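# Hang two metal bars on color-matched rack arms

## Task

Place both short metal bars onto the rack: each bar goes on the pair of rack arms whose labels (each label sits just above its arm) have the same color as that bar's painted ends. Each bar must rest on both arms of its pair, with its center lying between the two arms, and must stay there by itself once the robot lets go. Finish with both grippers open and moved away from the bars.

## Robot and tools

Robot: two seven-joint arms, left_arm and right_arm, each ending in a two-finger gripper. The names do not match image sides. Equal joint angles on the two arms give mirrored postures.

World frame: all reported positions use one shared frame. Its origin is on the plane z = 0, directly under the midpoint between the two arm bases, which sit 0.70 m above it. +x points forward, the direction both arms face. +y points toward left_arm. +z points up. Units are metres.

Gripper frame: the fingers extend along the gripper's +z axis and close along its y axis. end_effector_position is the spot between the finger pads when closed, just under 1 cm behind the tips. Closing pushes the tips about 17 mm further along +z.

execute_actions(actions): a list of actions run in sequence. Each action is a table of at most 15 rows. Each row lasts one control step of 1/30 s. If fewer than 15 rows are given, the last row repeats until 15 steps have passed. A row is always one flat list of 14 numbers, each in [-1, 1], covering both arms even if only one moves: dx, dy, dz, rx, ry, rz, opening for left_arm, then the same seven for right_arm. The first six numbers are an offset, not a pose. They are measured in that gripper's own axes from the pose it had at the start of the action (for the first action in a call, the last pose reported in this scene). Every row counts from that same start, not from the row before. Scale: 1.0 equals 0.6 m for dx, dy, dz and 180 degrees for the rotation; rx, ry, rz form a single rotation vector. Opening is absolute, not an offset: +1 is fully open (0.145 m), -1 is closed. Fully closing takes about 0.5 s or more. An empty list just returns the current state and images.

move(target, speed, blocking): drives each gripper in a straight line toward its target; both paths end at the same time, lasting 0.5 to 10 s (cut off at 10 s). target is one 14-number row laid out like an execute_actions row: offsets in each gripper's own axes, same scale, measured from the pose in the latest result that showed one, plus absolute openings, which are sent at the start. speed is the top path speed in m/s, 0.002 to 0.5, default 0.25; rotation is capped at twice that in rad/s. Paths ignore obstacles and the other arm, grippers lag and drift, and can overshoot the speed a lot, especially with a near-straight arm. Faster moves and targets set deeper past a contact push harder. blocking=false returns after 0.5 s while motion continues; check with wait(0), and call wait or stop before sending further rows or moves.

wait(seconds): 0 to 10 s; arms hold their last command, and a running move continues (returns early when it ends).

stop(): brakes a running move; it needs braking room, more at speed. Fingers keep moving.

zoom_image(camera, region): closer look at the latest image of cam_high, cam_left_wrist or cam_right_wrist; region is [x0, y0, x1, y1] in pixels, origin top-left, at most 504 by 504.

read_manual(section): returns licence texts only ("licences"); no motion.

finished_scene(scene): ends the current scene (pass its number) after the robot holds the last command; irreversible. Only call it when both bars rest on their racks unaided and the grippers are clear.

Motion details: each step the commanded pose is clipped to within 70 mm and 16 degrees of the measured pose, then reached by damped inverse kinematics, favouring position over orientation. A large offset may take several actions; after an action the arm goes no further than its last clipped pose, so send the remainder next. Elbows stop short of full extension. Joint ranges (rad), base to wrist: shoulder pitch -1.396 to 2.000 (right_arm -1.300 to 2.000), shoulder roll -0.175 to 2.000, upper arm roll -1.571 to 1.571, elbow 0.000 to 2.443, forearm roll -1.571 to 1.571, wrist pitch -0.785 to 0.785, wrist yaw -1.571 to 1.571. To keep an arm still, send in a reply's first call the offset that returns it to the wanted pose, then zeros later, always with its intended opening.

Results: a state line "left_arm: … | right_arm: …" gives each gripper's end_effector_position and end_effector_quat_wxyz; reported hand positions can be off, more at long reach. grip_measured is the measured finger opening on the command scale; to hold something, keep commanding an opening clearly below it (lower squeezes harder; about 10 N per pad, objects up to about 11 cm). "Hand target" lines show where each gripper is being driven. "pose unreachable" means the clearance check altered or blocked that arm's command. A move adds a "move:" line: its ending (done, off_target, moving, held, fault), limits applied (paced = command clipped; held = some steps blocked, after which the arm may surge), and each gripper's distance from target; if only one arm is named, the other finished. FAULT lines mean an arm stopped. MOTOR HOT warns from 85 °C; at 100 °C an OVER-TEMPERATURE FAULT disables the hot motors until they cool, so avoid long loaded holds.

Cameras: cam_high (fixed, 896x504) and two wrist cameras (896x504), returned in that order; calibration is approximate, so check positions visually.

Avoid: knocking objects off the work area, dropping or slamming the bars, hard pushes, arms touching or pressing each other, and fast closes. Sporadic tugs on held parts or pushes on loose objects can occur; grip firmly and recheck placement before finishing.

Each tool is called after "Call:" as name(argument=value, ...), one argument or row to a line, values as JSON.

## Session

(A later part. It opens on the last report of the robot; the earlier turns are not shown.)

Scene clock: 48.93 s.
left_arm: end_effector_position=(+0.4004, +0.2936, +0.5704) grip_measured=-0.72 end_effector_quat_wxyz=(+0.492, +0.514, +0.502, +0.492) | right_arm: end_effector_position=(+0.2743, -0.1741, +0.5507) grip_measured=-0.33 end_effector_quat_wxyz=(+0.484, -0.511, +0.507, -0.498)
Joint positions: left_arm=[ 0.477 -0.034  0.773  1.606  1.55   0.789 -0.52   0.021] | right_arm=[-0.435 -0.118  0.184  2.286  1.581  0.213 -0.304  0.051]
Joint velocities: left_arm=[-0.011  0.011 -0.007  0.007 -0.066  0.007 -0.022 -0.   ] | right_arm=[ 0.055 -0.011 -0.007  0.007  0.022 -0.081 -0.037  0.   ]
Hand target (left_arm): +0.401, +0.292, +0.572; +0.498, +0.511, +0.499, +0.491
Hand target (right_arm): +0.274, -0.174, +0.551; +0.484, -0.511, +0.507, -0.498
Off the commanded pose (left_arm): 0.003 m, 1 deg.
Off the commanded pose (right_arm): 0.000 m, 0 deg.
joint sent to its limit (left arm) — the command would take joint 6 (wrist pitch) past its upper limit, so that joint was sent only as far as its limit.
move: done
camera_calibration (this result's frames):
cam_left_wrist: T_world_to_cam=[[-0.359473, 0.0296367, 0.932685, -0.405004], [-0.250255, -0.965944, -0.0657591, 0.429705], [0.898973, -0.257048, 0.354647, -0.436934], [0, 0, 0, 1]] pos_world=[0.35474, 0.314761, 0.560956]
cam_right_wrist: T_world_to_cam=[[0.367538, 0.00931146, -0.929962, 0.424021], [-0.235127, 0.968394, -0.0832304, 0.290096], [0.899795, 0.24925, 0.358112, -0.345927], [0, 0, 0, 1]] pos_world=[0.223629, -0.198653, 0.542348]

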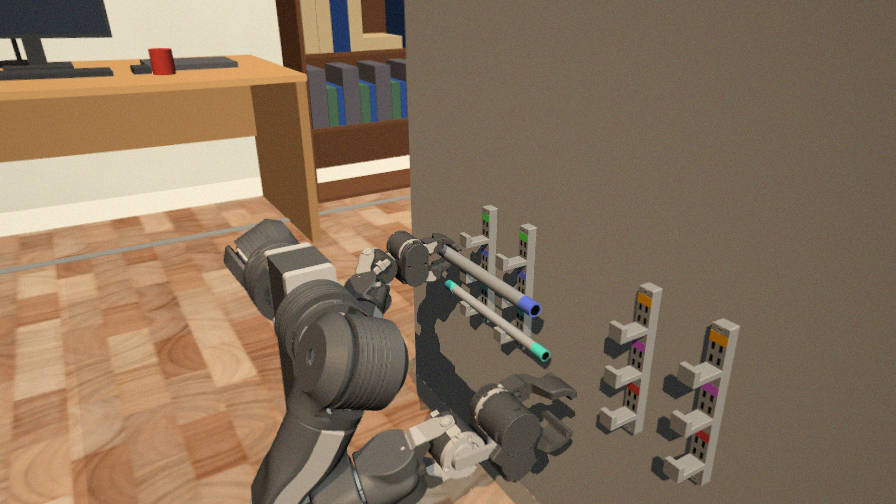

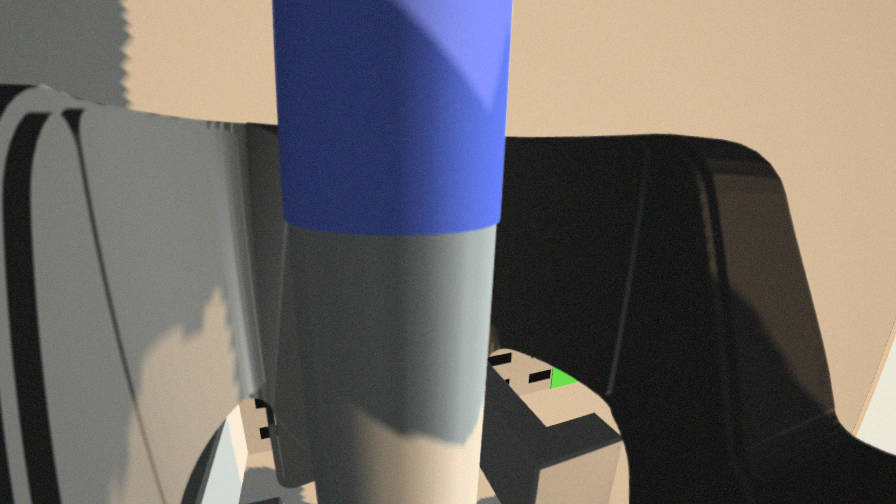

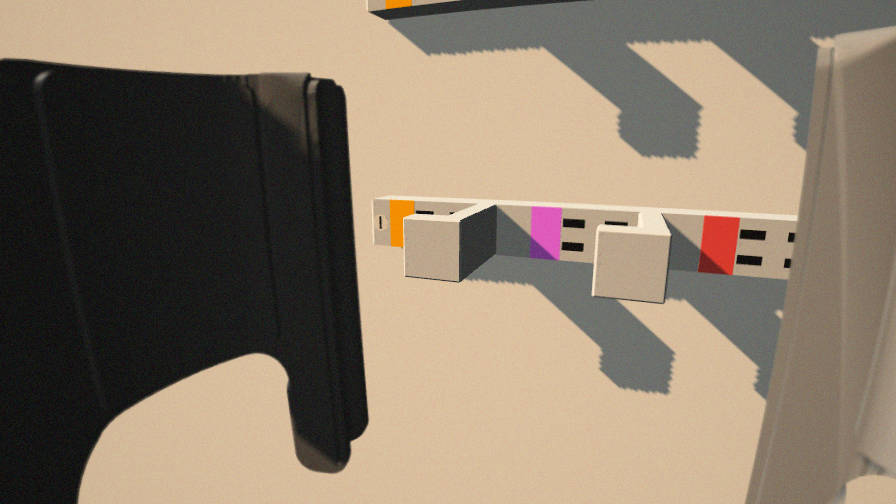

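Call:
move(
  target=[0,0.004,0.052,0,0,0,-1,0,0,0,0,0,0,-0.33],
  speed=0.03,
)

Call:
zoom_image(
  camera="cam_high",
  region=[400,190,600,340],
)

Scene clock: 50.73 s.
left_arm: end_effector_position=(+0.4306, +0.2938, +0.5657) grip_measured=-0.72 end_effector_quat_wxyz=(+0.481, +0.524, +0.507, +0.488) | right_arm: end_effector_position=(+0.2743, -0.1741, +0.5507) grip_measured=-0.33 end_effector_quat_wxyz=(+0.484, -0.511, +0.507, -0.498)
Joint positions: left_arm=[ 0.594 -0.025  0.773  1.444  1.39   0.779 -0.439  0.021] | right_arm=[-0.435 -0.118  0.184  2.286  1.581  0.213 -0.304  0.051]
Joint velocities: left_arm=[ 0.033 -0.033  0.002 -0.017 -0.066  0.022  0.066 -0.   ] | right_arm=[ 0.011 -0.011  0.022  0.022  0.022 -0.081 -0.037 -0.   ]
Hand target (left_arm): +0.431, +0.294, +0.571; +0.491, +0.514, +0.503, +0.492
Hand target (right_arm): +0.274, -0.174, +0.551; +0.484, -0.511, +0.507, -0.498
Off the commanded pose (left_arm): 0.006 m, 2 deg.
Off the commanded pose (right_arm): 0.000 m, 0 deg.
move: off_target (left_arm)
camera_calibration (this result's frames):
cam_left_wrist: T_world_to_cam=[[-0.332513, 0.0185009, 0.942917, -0.403907], [-0.251507, -0.965339, -0.0697514, 0.439767], [0.908944, -0.260343, 0.325641, -0.44928], [0, 0, 0, 1]] pos_world=[0.38467, 0.31503, 0.557829]
cam_right_wrist: T_world_to_cam=[[0.367538, 0.00931146, -0.929962, 0.424021], [-0.235127, 0.968394, -0.0832304, 0.290096], [0.899795, 0.24925, 0.358112, -0.345927], [0, 0, 0, 1]] pos_world=[0.223629, -0.198653, 0.542348]

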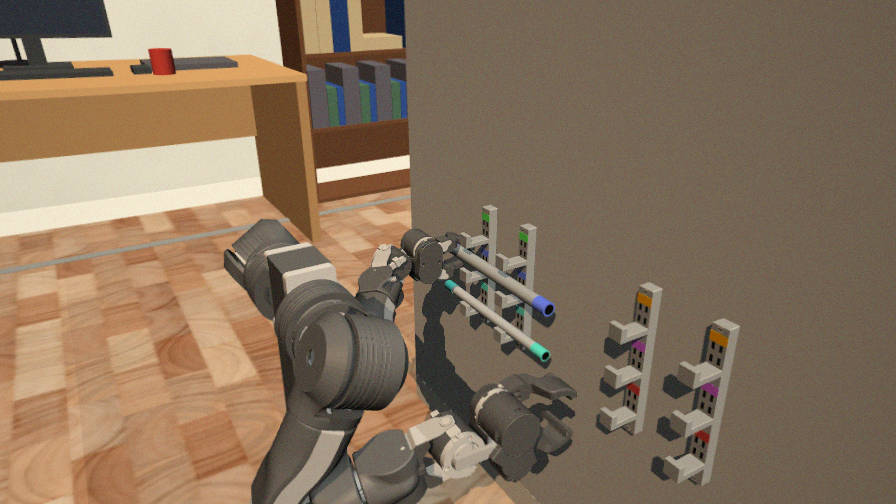

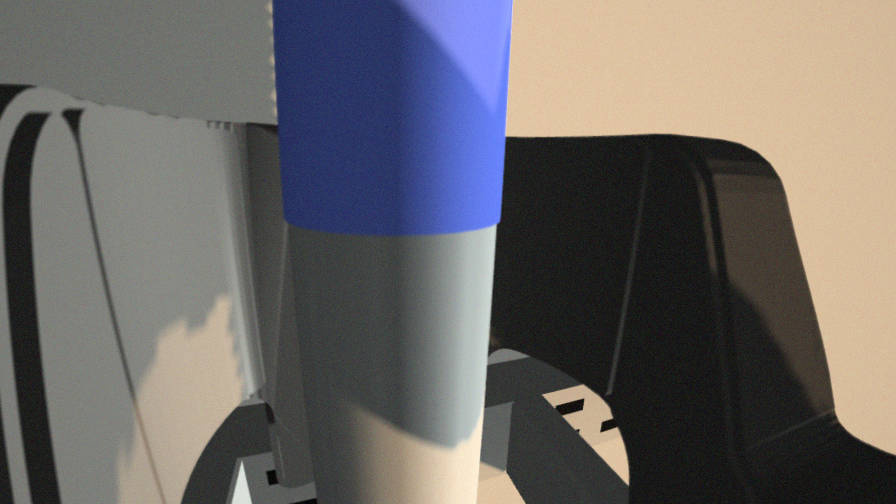

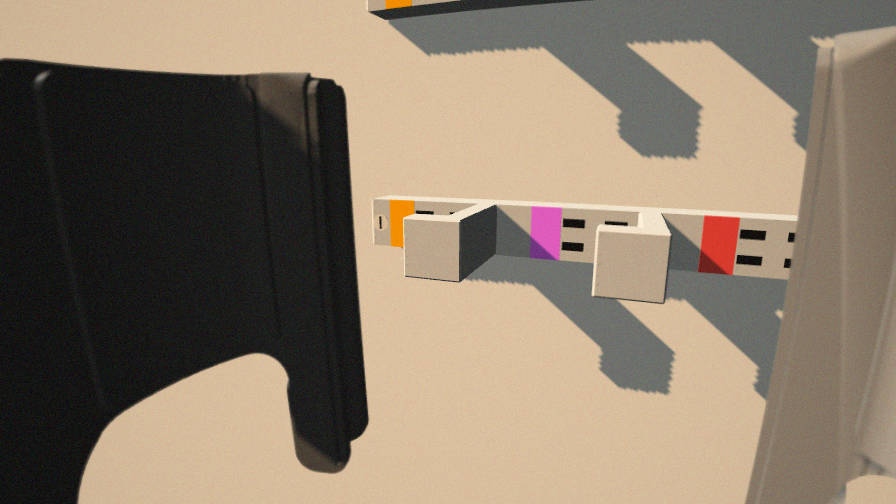

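Region (400, 190, 600, 340) of cam_high's 896x504 image, scaled by 2.520, with more detail than that image has; it fills the top 378 rows of this view, and the rest is white.

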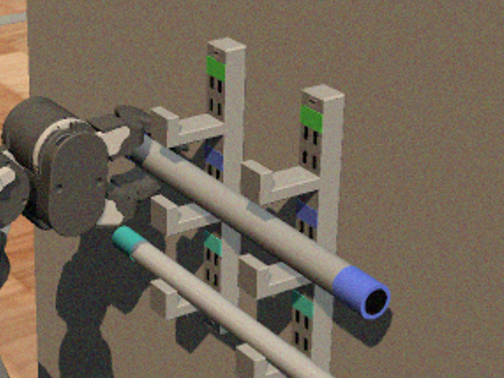

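Call:
move(
  target=[0,-0.03,0.004,0,0,0,-1,0,0,0,0,0,0,-0.33],
  speed=0.025,
)

Call:
zoom_image(
  camera="cam_high",
  region=[400,190,600,340],
)

Scene clock: 51.97 s.
left_arm: end_effector_position=(+0.4320, +0.2927, +0.5491) grip_measured=-0.72 end_effector_quat_wxyz=(+0.484, +0.523, +0.505, +0.486) | right_arm: end_effector_position=(+0.2743, -0.1741, +0.5507) grip_measured=-0.33 end_effector_quat_wxyz=(+0.484, -0.511, +0.507, -0.498)
Joint positions: left_arm=[ 0.567 -0.02   0.774  1.389  1.35   0.774 -0.342  0.021] | right_arm=[-0.435 -0.118  0.184  2.286  1.581  0.213 -0.304  0.051]
Joint velocities: left_arm=[-0.033 -0.121  0.007 -0.012  0.125 -0.051 -0.037 -0.   ] | right_arm=[-0.077 -0.055  0.002 -0.002 -0.037  0.007  0.007 -0.   ]
Hand target (left_arm): +0.432, +0.294, +0.548; +0.481, +0.523, +0.507, +0.487
Hand target (right_arm): +0.274, -0.174, +0.551; +0.484, -0.511, +0.507, -0.498
Off the commanded pose (left_arm): 0.002 m, 0 deg.
Off the commanded pose (right_arm): 0.000 m, 0 deg.
move: done
camera_calibration (this result's frames):
cam_left_wrist: T_world_to_cam=[[-0.335017, 0.0238643, 0.94191, -0.387674], [-0.256471, -0.964242, -0.066791, 0.438092], [0.906635, -0.263948, 0.329158, -0.445286], [0, 0, 0, 1]] pos_world=[0.386192, 0.314146, 0.540984]
cam_right_wrist: T_world_to_cam=[[0.367538, 0.00931146, -0.929962, 0.424021], [-0.235127, 0.968394, -0.0832304, 0.290096], [0.899795, 0.24925, 0.358112, -0.345927], [0, 0, 0, 1]] pos_world=[0.223629, -0.198653, 0.542348]

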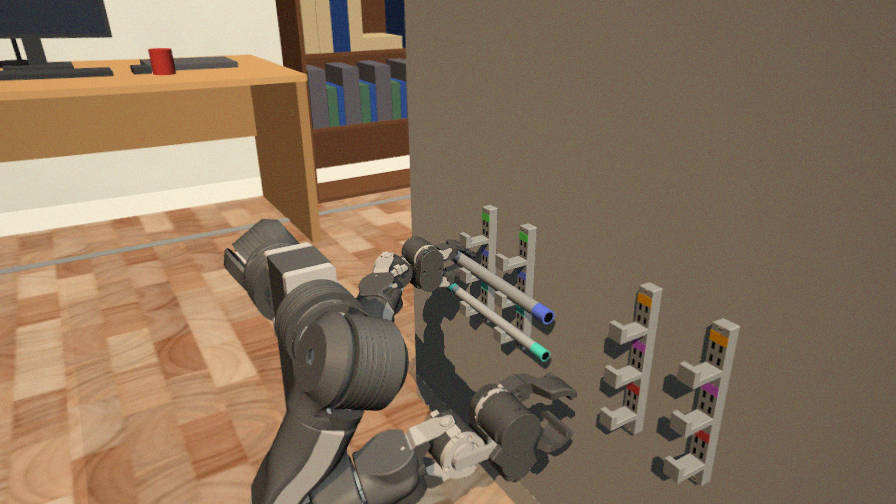

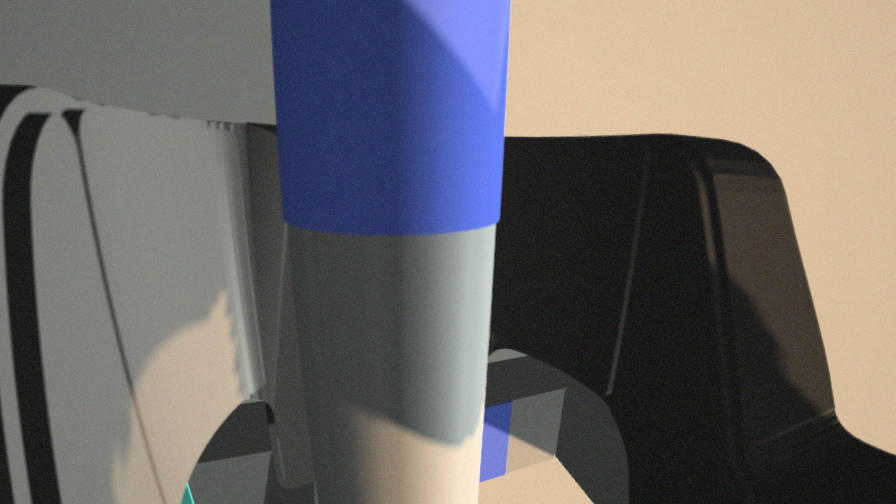

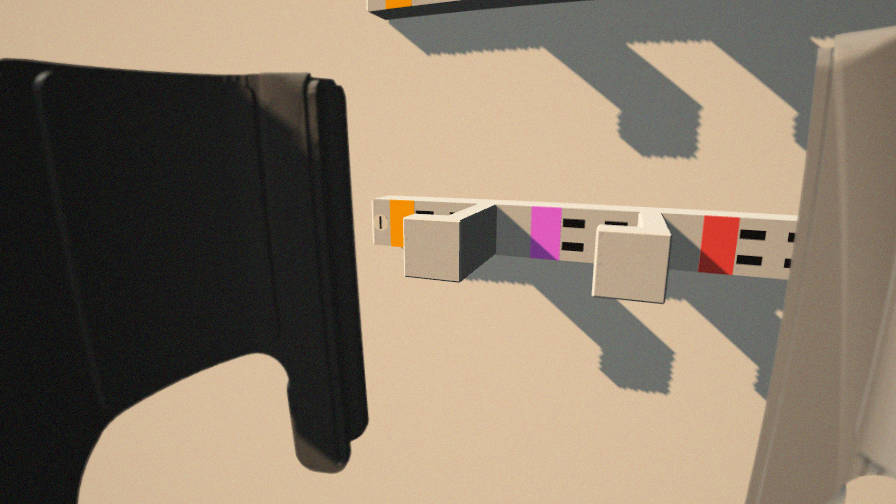

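Region (400, 190, 600, 340) of cam_high's 896x504 image, scaled by 2.520, with more detail than that image has; it fills the top 378 rows of this view, and the rest is white.

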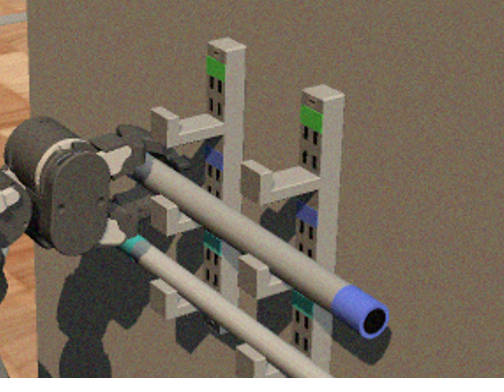

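Call:
execute_actions(
  actions=[
    [[0,-0.005,0,0,0,0,-1,0,0,0,0,0,0,-0.33]],
    [[0,0,0,0,0,0,-0.85,0,0,0,0,0,0,-0.33],[0,0,0,0,0,0,-0.78,0,0,0,0,0,0,-0.33],[0,0,0,0,0,0,-0.74,0,0,0,0,0,0,-0.33],[0,0,0,0,0,0,-0.71,0,0,0,0,0,0,-0.33],[0,0,0,0,0,0,-0.69,0,0,0,0,0,0,-0.33],[0,0,0,0,0,0,-0.67,0,0,0,0,0,0,-0.33],[0,0,0,0,0,0,-0.65,0,0,0,0,0,0,-0.33],[0,0,0,0,0,0,-0.63,0,0,0,0,0,0,-0.33],[0,0,0,0,0,0,-0.61,0,0,0,0,0,0,-0.33],[0,0,0,0,0,0,-0.59,0,0,0,0,0,0,-0.33],[0,0,0,0,0,0,-0.57,0,0,0,0,0,0,-0.33],[0,0,0,0,0,0,-0.55,0,0,0,0,0,0,-0.33],[0,0,0,0,0,0,-0.53,0,0,0,0,0,0,-0.33]],
  ],
)

Call:
zoom_image(
  camera="cam_high",
  region=[400,190,600,340],
)

Scene clock: 53.90 s.
left_arm: end_effector_position=(+0.4318, +0.2926, +0.5483) grip_measured=-0.53 end_effector_quat_wxyz=(+0.487, +0.521, +0.505, +0.486) | right_arm: end_effector_position=(+0.2743, -0.1741, +0.5507) grip_measured=-0.33 end_effector_quat_wxyz=(+0.484, -0.511, +0.507, -0.498)
Joint positions: left_arm=[ 0.563 -0.02   0.774  1.385  1.353  0.772 -0.331  0.036] | right_arm=[-0.435 -0.118  0.184  2.286  1.581  0.213 -0.304  0.051]
Joint velocities: left_arm=[-0.055 -0.011 -0.007 -0.007 -0.022 -0.051 -0.022 -0.   ] | right_arm=[ 0.033 -0.011 -0.007 -0.002  0.051 -0.051 -0.007 -0.   ]
Hand target (left_arm): +0.432, +0.293, +0.548; +0.487, +0.521, +0.505, +0.486
Hand target (right_arm): +0.274, -0.174, +0.551; +0.484, -0.511, +0.507, -0.498
Off the commanded pose (left_arm): 0.000 m, 0 deg.
Off the commanded pose (right_arm): 0.000 m, 0 deg.
camera_calibration (this result's frames):
cam_left_wrist: T_world_to_cam=[[-0.340884, 0.0284213, 0.939676, -0.384581], [-0.256321, -0.964483, -0.0638132, 0.436252], [0.904488, -0.262611, 0.336061, -0.448106], [0, 0, 0, 1]] pos_world=[0.386029, 0.31401, 0.539811]
cam_right_wrist: T_world_to_cam=[[0.367538, 0.00931146, -0.929962, 0.424021], [-0.235127, 0.968394, -0.0832304, 0.290096], [0.899795, 0.24925, 0.358112, -0.345927], [0, 0, 0, 1]] pos_world=[0.223629, -0.198653, 0.542348]

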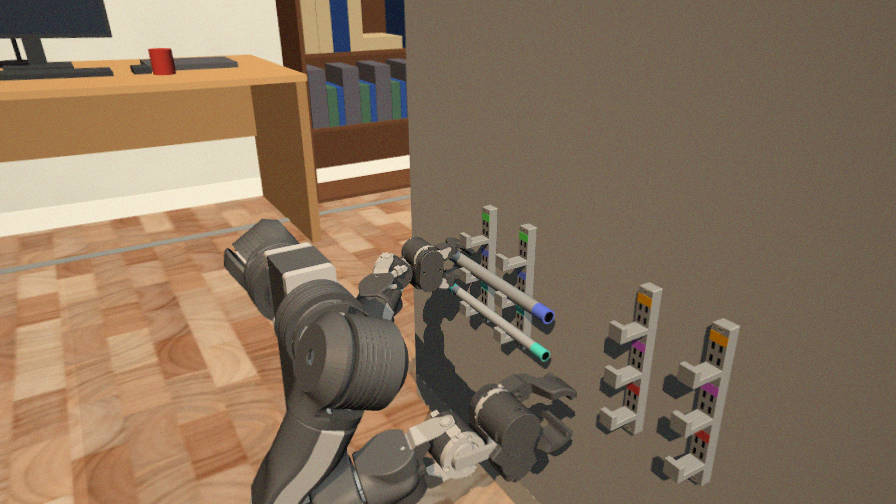

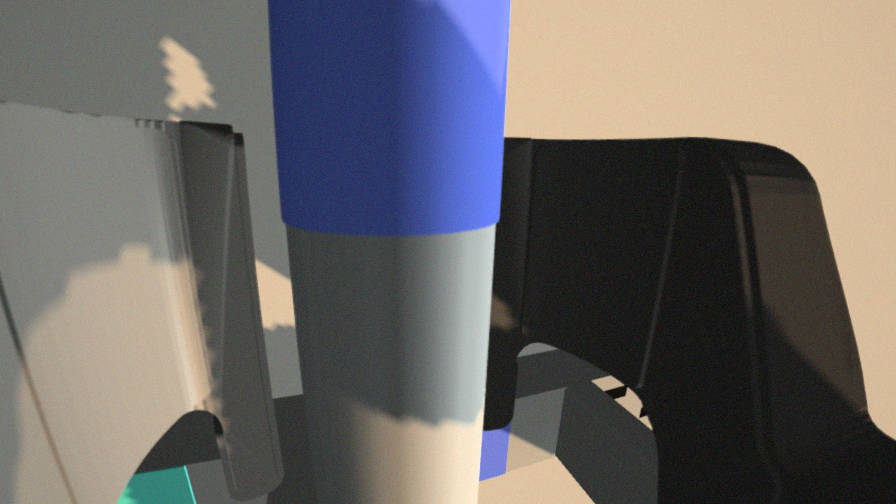

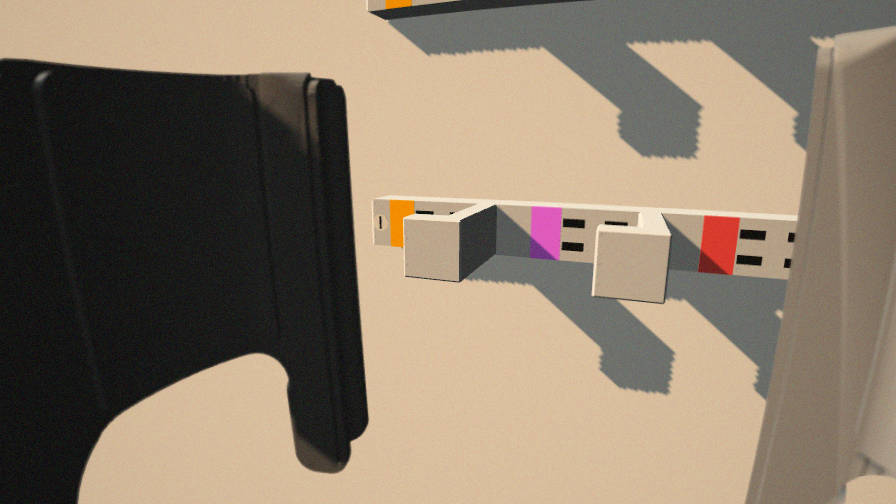

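Region (400, 190, 600, 340) of cam_high's 896x504 image, scaled by 2.520, with more detail than that image has; it fills the top 378 rows of this view, and the rest is white.

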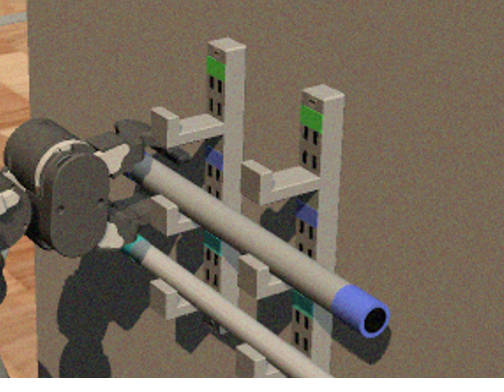

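Bar stayed put: resting. Retreat.

Call:
move(
  target=[0,0.002,-0.17,0,0,0,-0.51,0,0,0,0,0,0,-0.33],
  speed=0.08,
)

Call:
zoom_image(
  camera="cam_high",
  region=[400,190,600,370],
)

Scene clock: 55.77 s.
left_arm: end_effector_position=(+0.3310, +0.2918, +0.5542) grip_measured=-0.51 end_effector_quat_wxyz=(+0.455, +0.502, +0.512, +0.529) | right_arm: end_effector_position=(+0.2743, -0.1741, +0.5507) grip_measured=-0.33 end_effector_quat_wxyz=(+0.484, -0.511, +0.507, -0.498)
Joint positions: left_arm=[ 0.198 -0.154  0.83   1.909  1.577  0.787 -0.463  0.037] | right_arm=[-0.435 -0.118  0.184  2.286  1.581  0.213 -0.304  0.051]
Joint velocities: left_arm=[-0.033  0.011 -0.017 -0.002  0.007  0.037  0.007 -0.   ] | right_arm=[-0.055 -0.033  0.007  0.007 -0.095 -0.007 -0.037  0.   ]
Hand target (left_arm): +0.331, +0.292, +0.556; +0.456, +0.500, +0.510, +0.531
Hand target (right_arm): +0.274, -0.174, +0.551; +0.484, -0.511, +0.507, -0.498
Off the commanded pose (left_arm): 0.003 m, 7 deg.
Off the commanded pose (right_arm): 0.000 m, 0 deg.
joint sent to its limit (left arm) — the command would take joint 5 (forearm roll) past its upper limit and joint 6 (wrist pitch) past its upper limit, so those joints were sent only as far as their limits.
move: off_target (left_arm)
camera_calibration (this result's frames):
cam_left_wrist: T_world_to_cam=[[-0.36054, -0.0542605, 0.931164, -0.38907], [-0.157689, -0.980391, -0.118185, 0.412183], [0.919318, -0.189445, 0.344914, -0.390373], [0, 0, 0, 1]] pos_world=[0.283598, 0.309035, 0.545648]
cam_right_wrist: T_world_to_cam=[[0.367538, 0.00931146, -0.929962, 0.424021], [-0.235127, 0.968394, -0.0832304, 0.290096], [0.899795, 0.24925, 0.358112, -0.345927], [0, 0, 0, 1]] pos_world=[0.223629, -0.198653, 0.542348]

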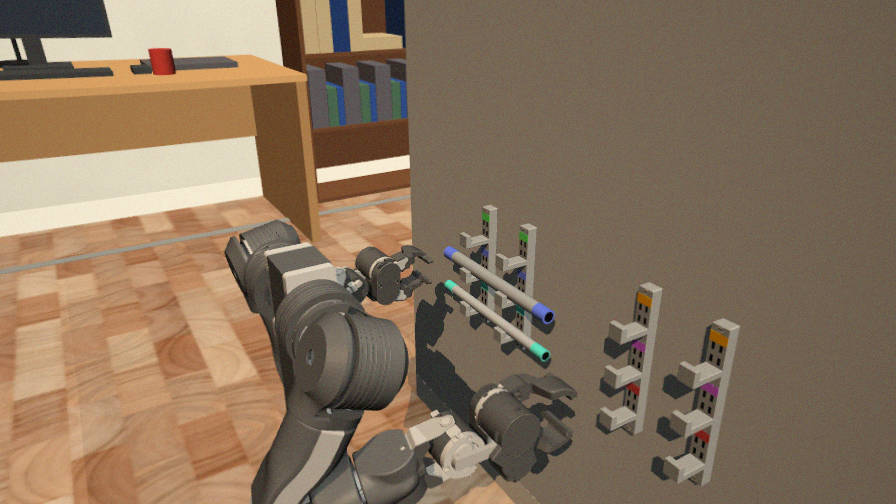

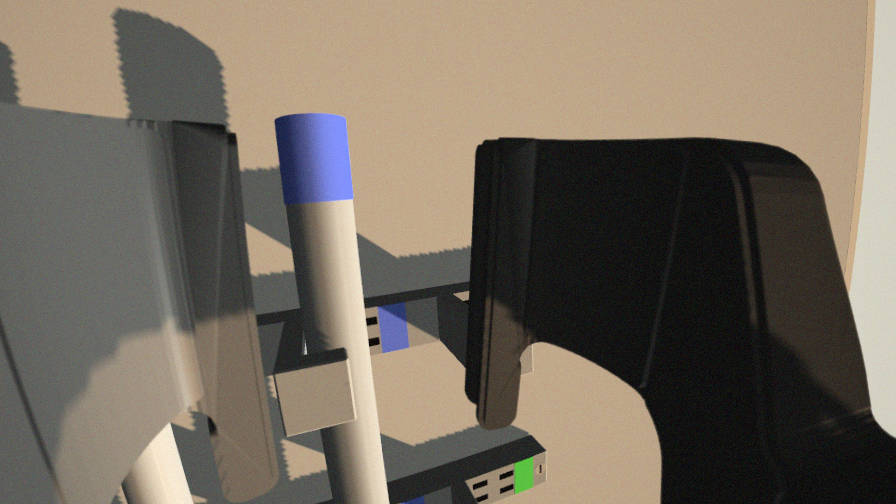

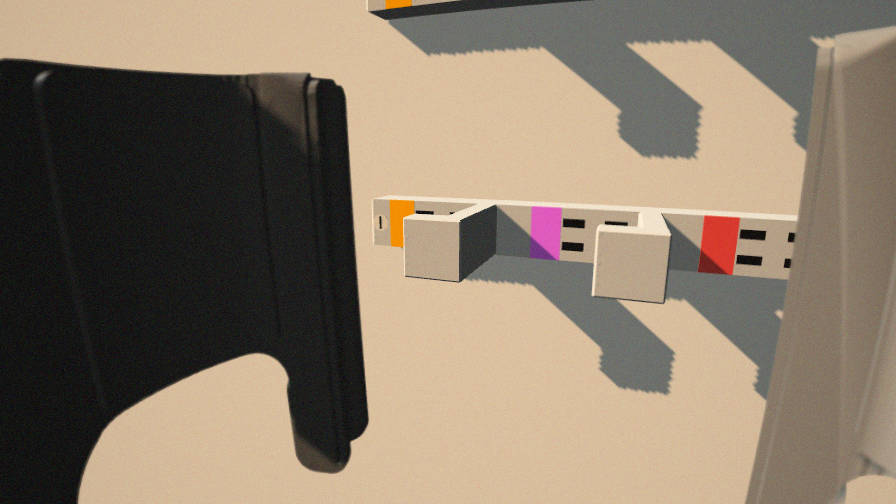

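Region (400, 190, 600, 370) of cam_high's 896x504 image, scaled by 2.520, with more detail than that image has; it fills the top 454 rows of this view, and the rest is white.

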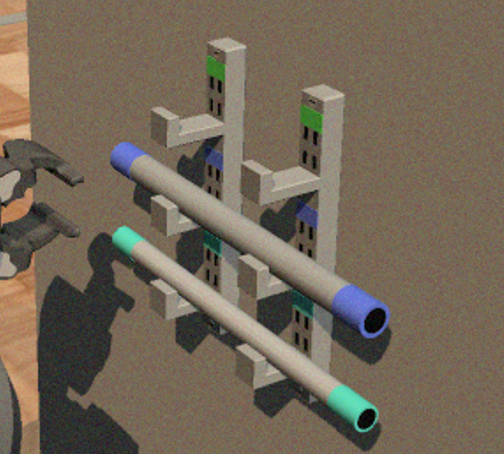

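Call:
finished_scene(
  scene=2,
)

The scene is finished: the task was done.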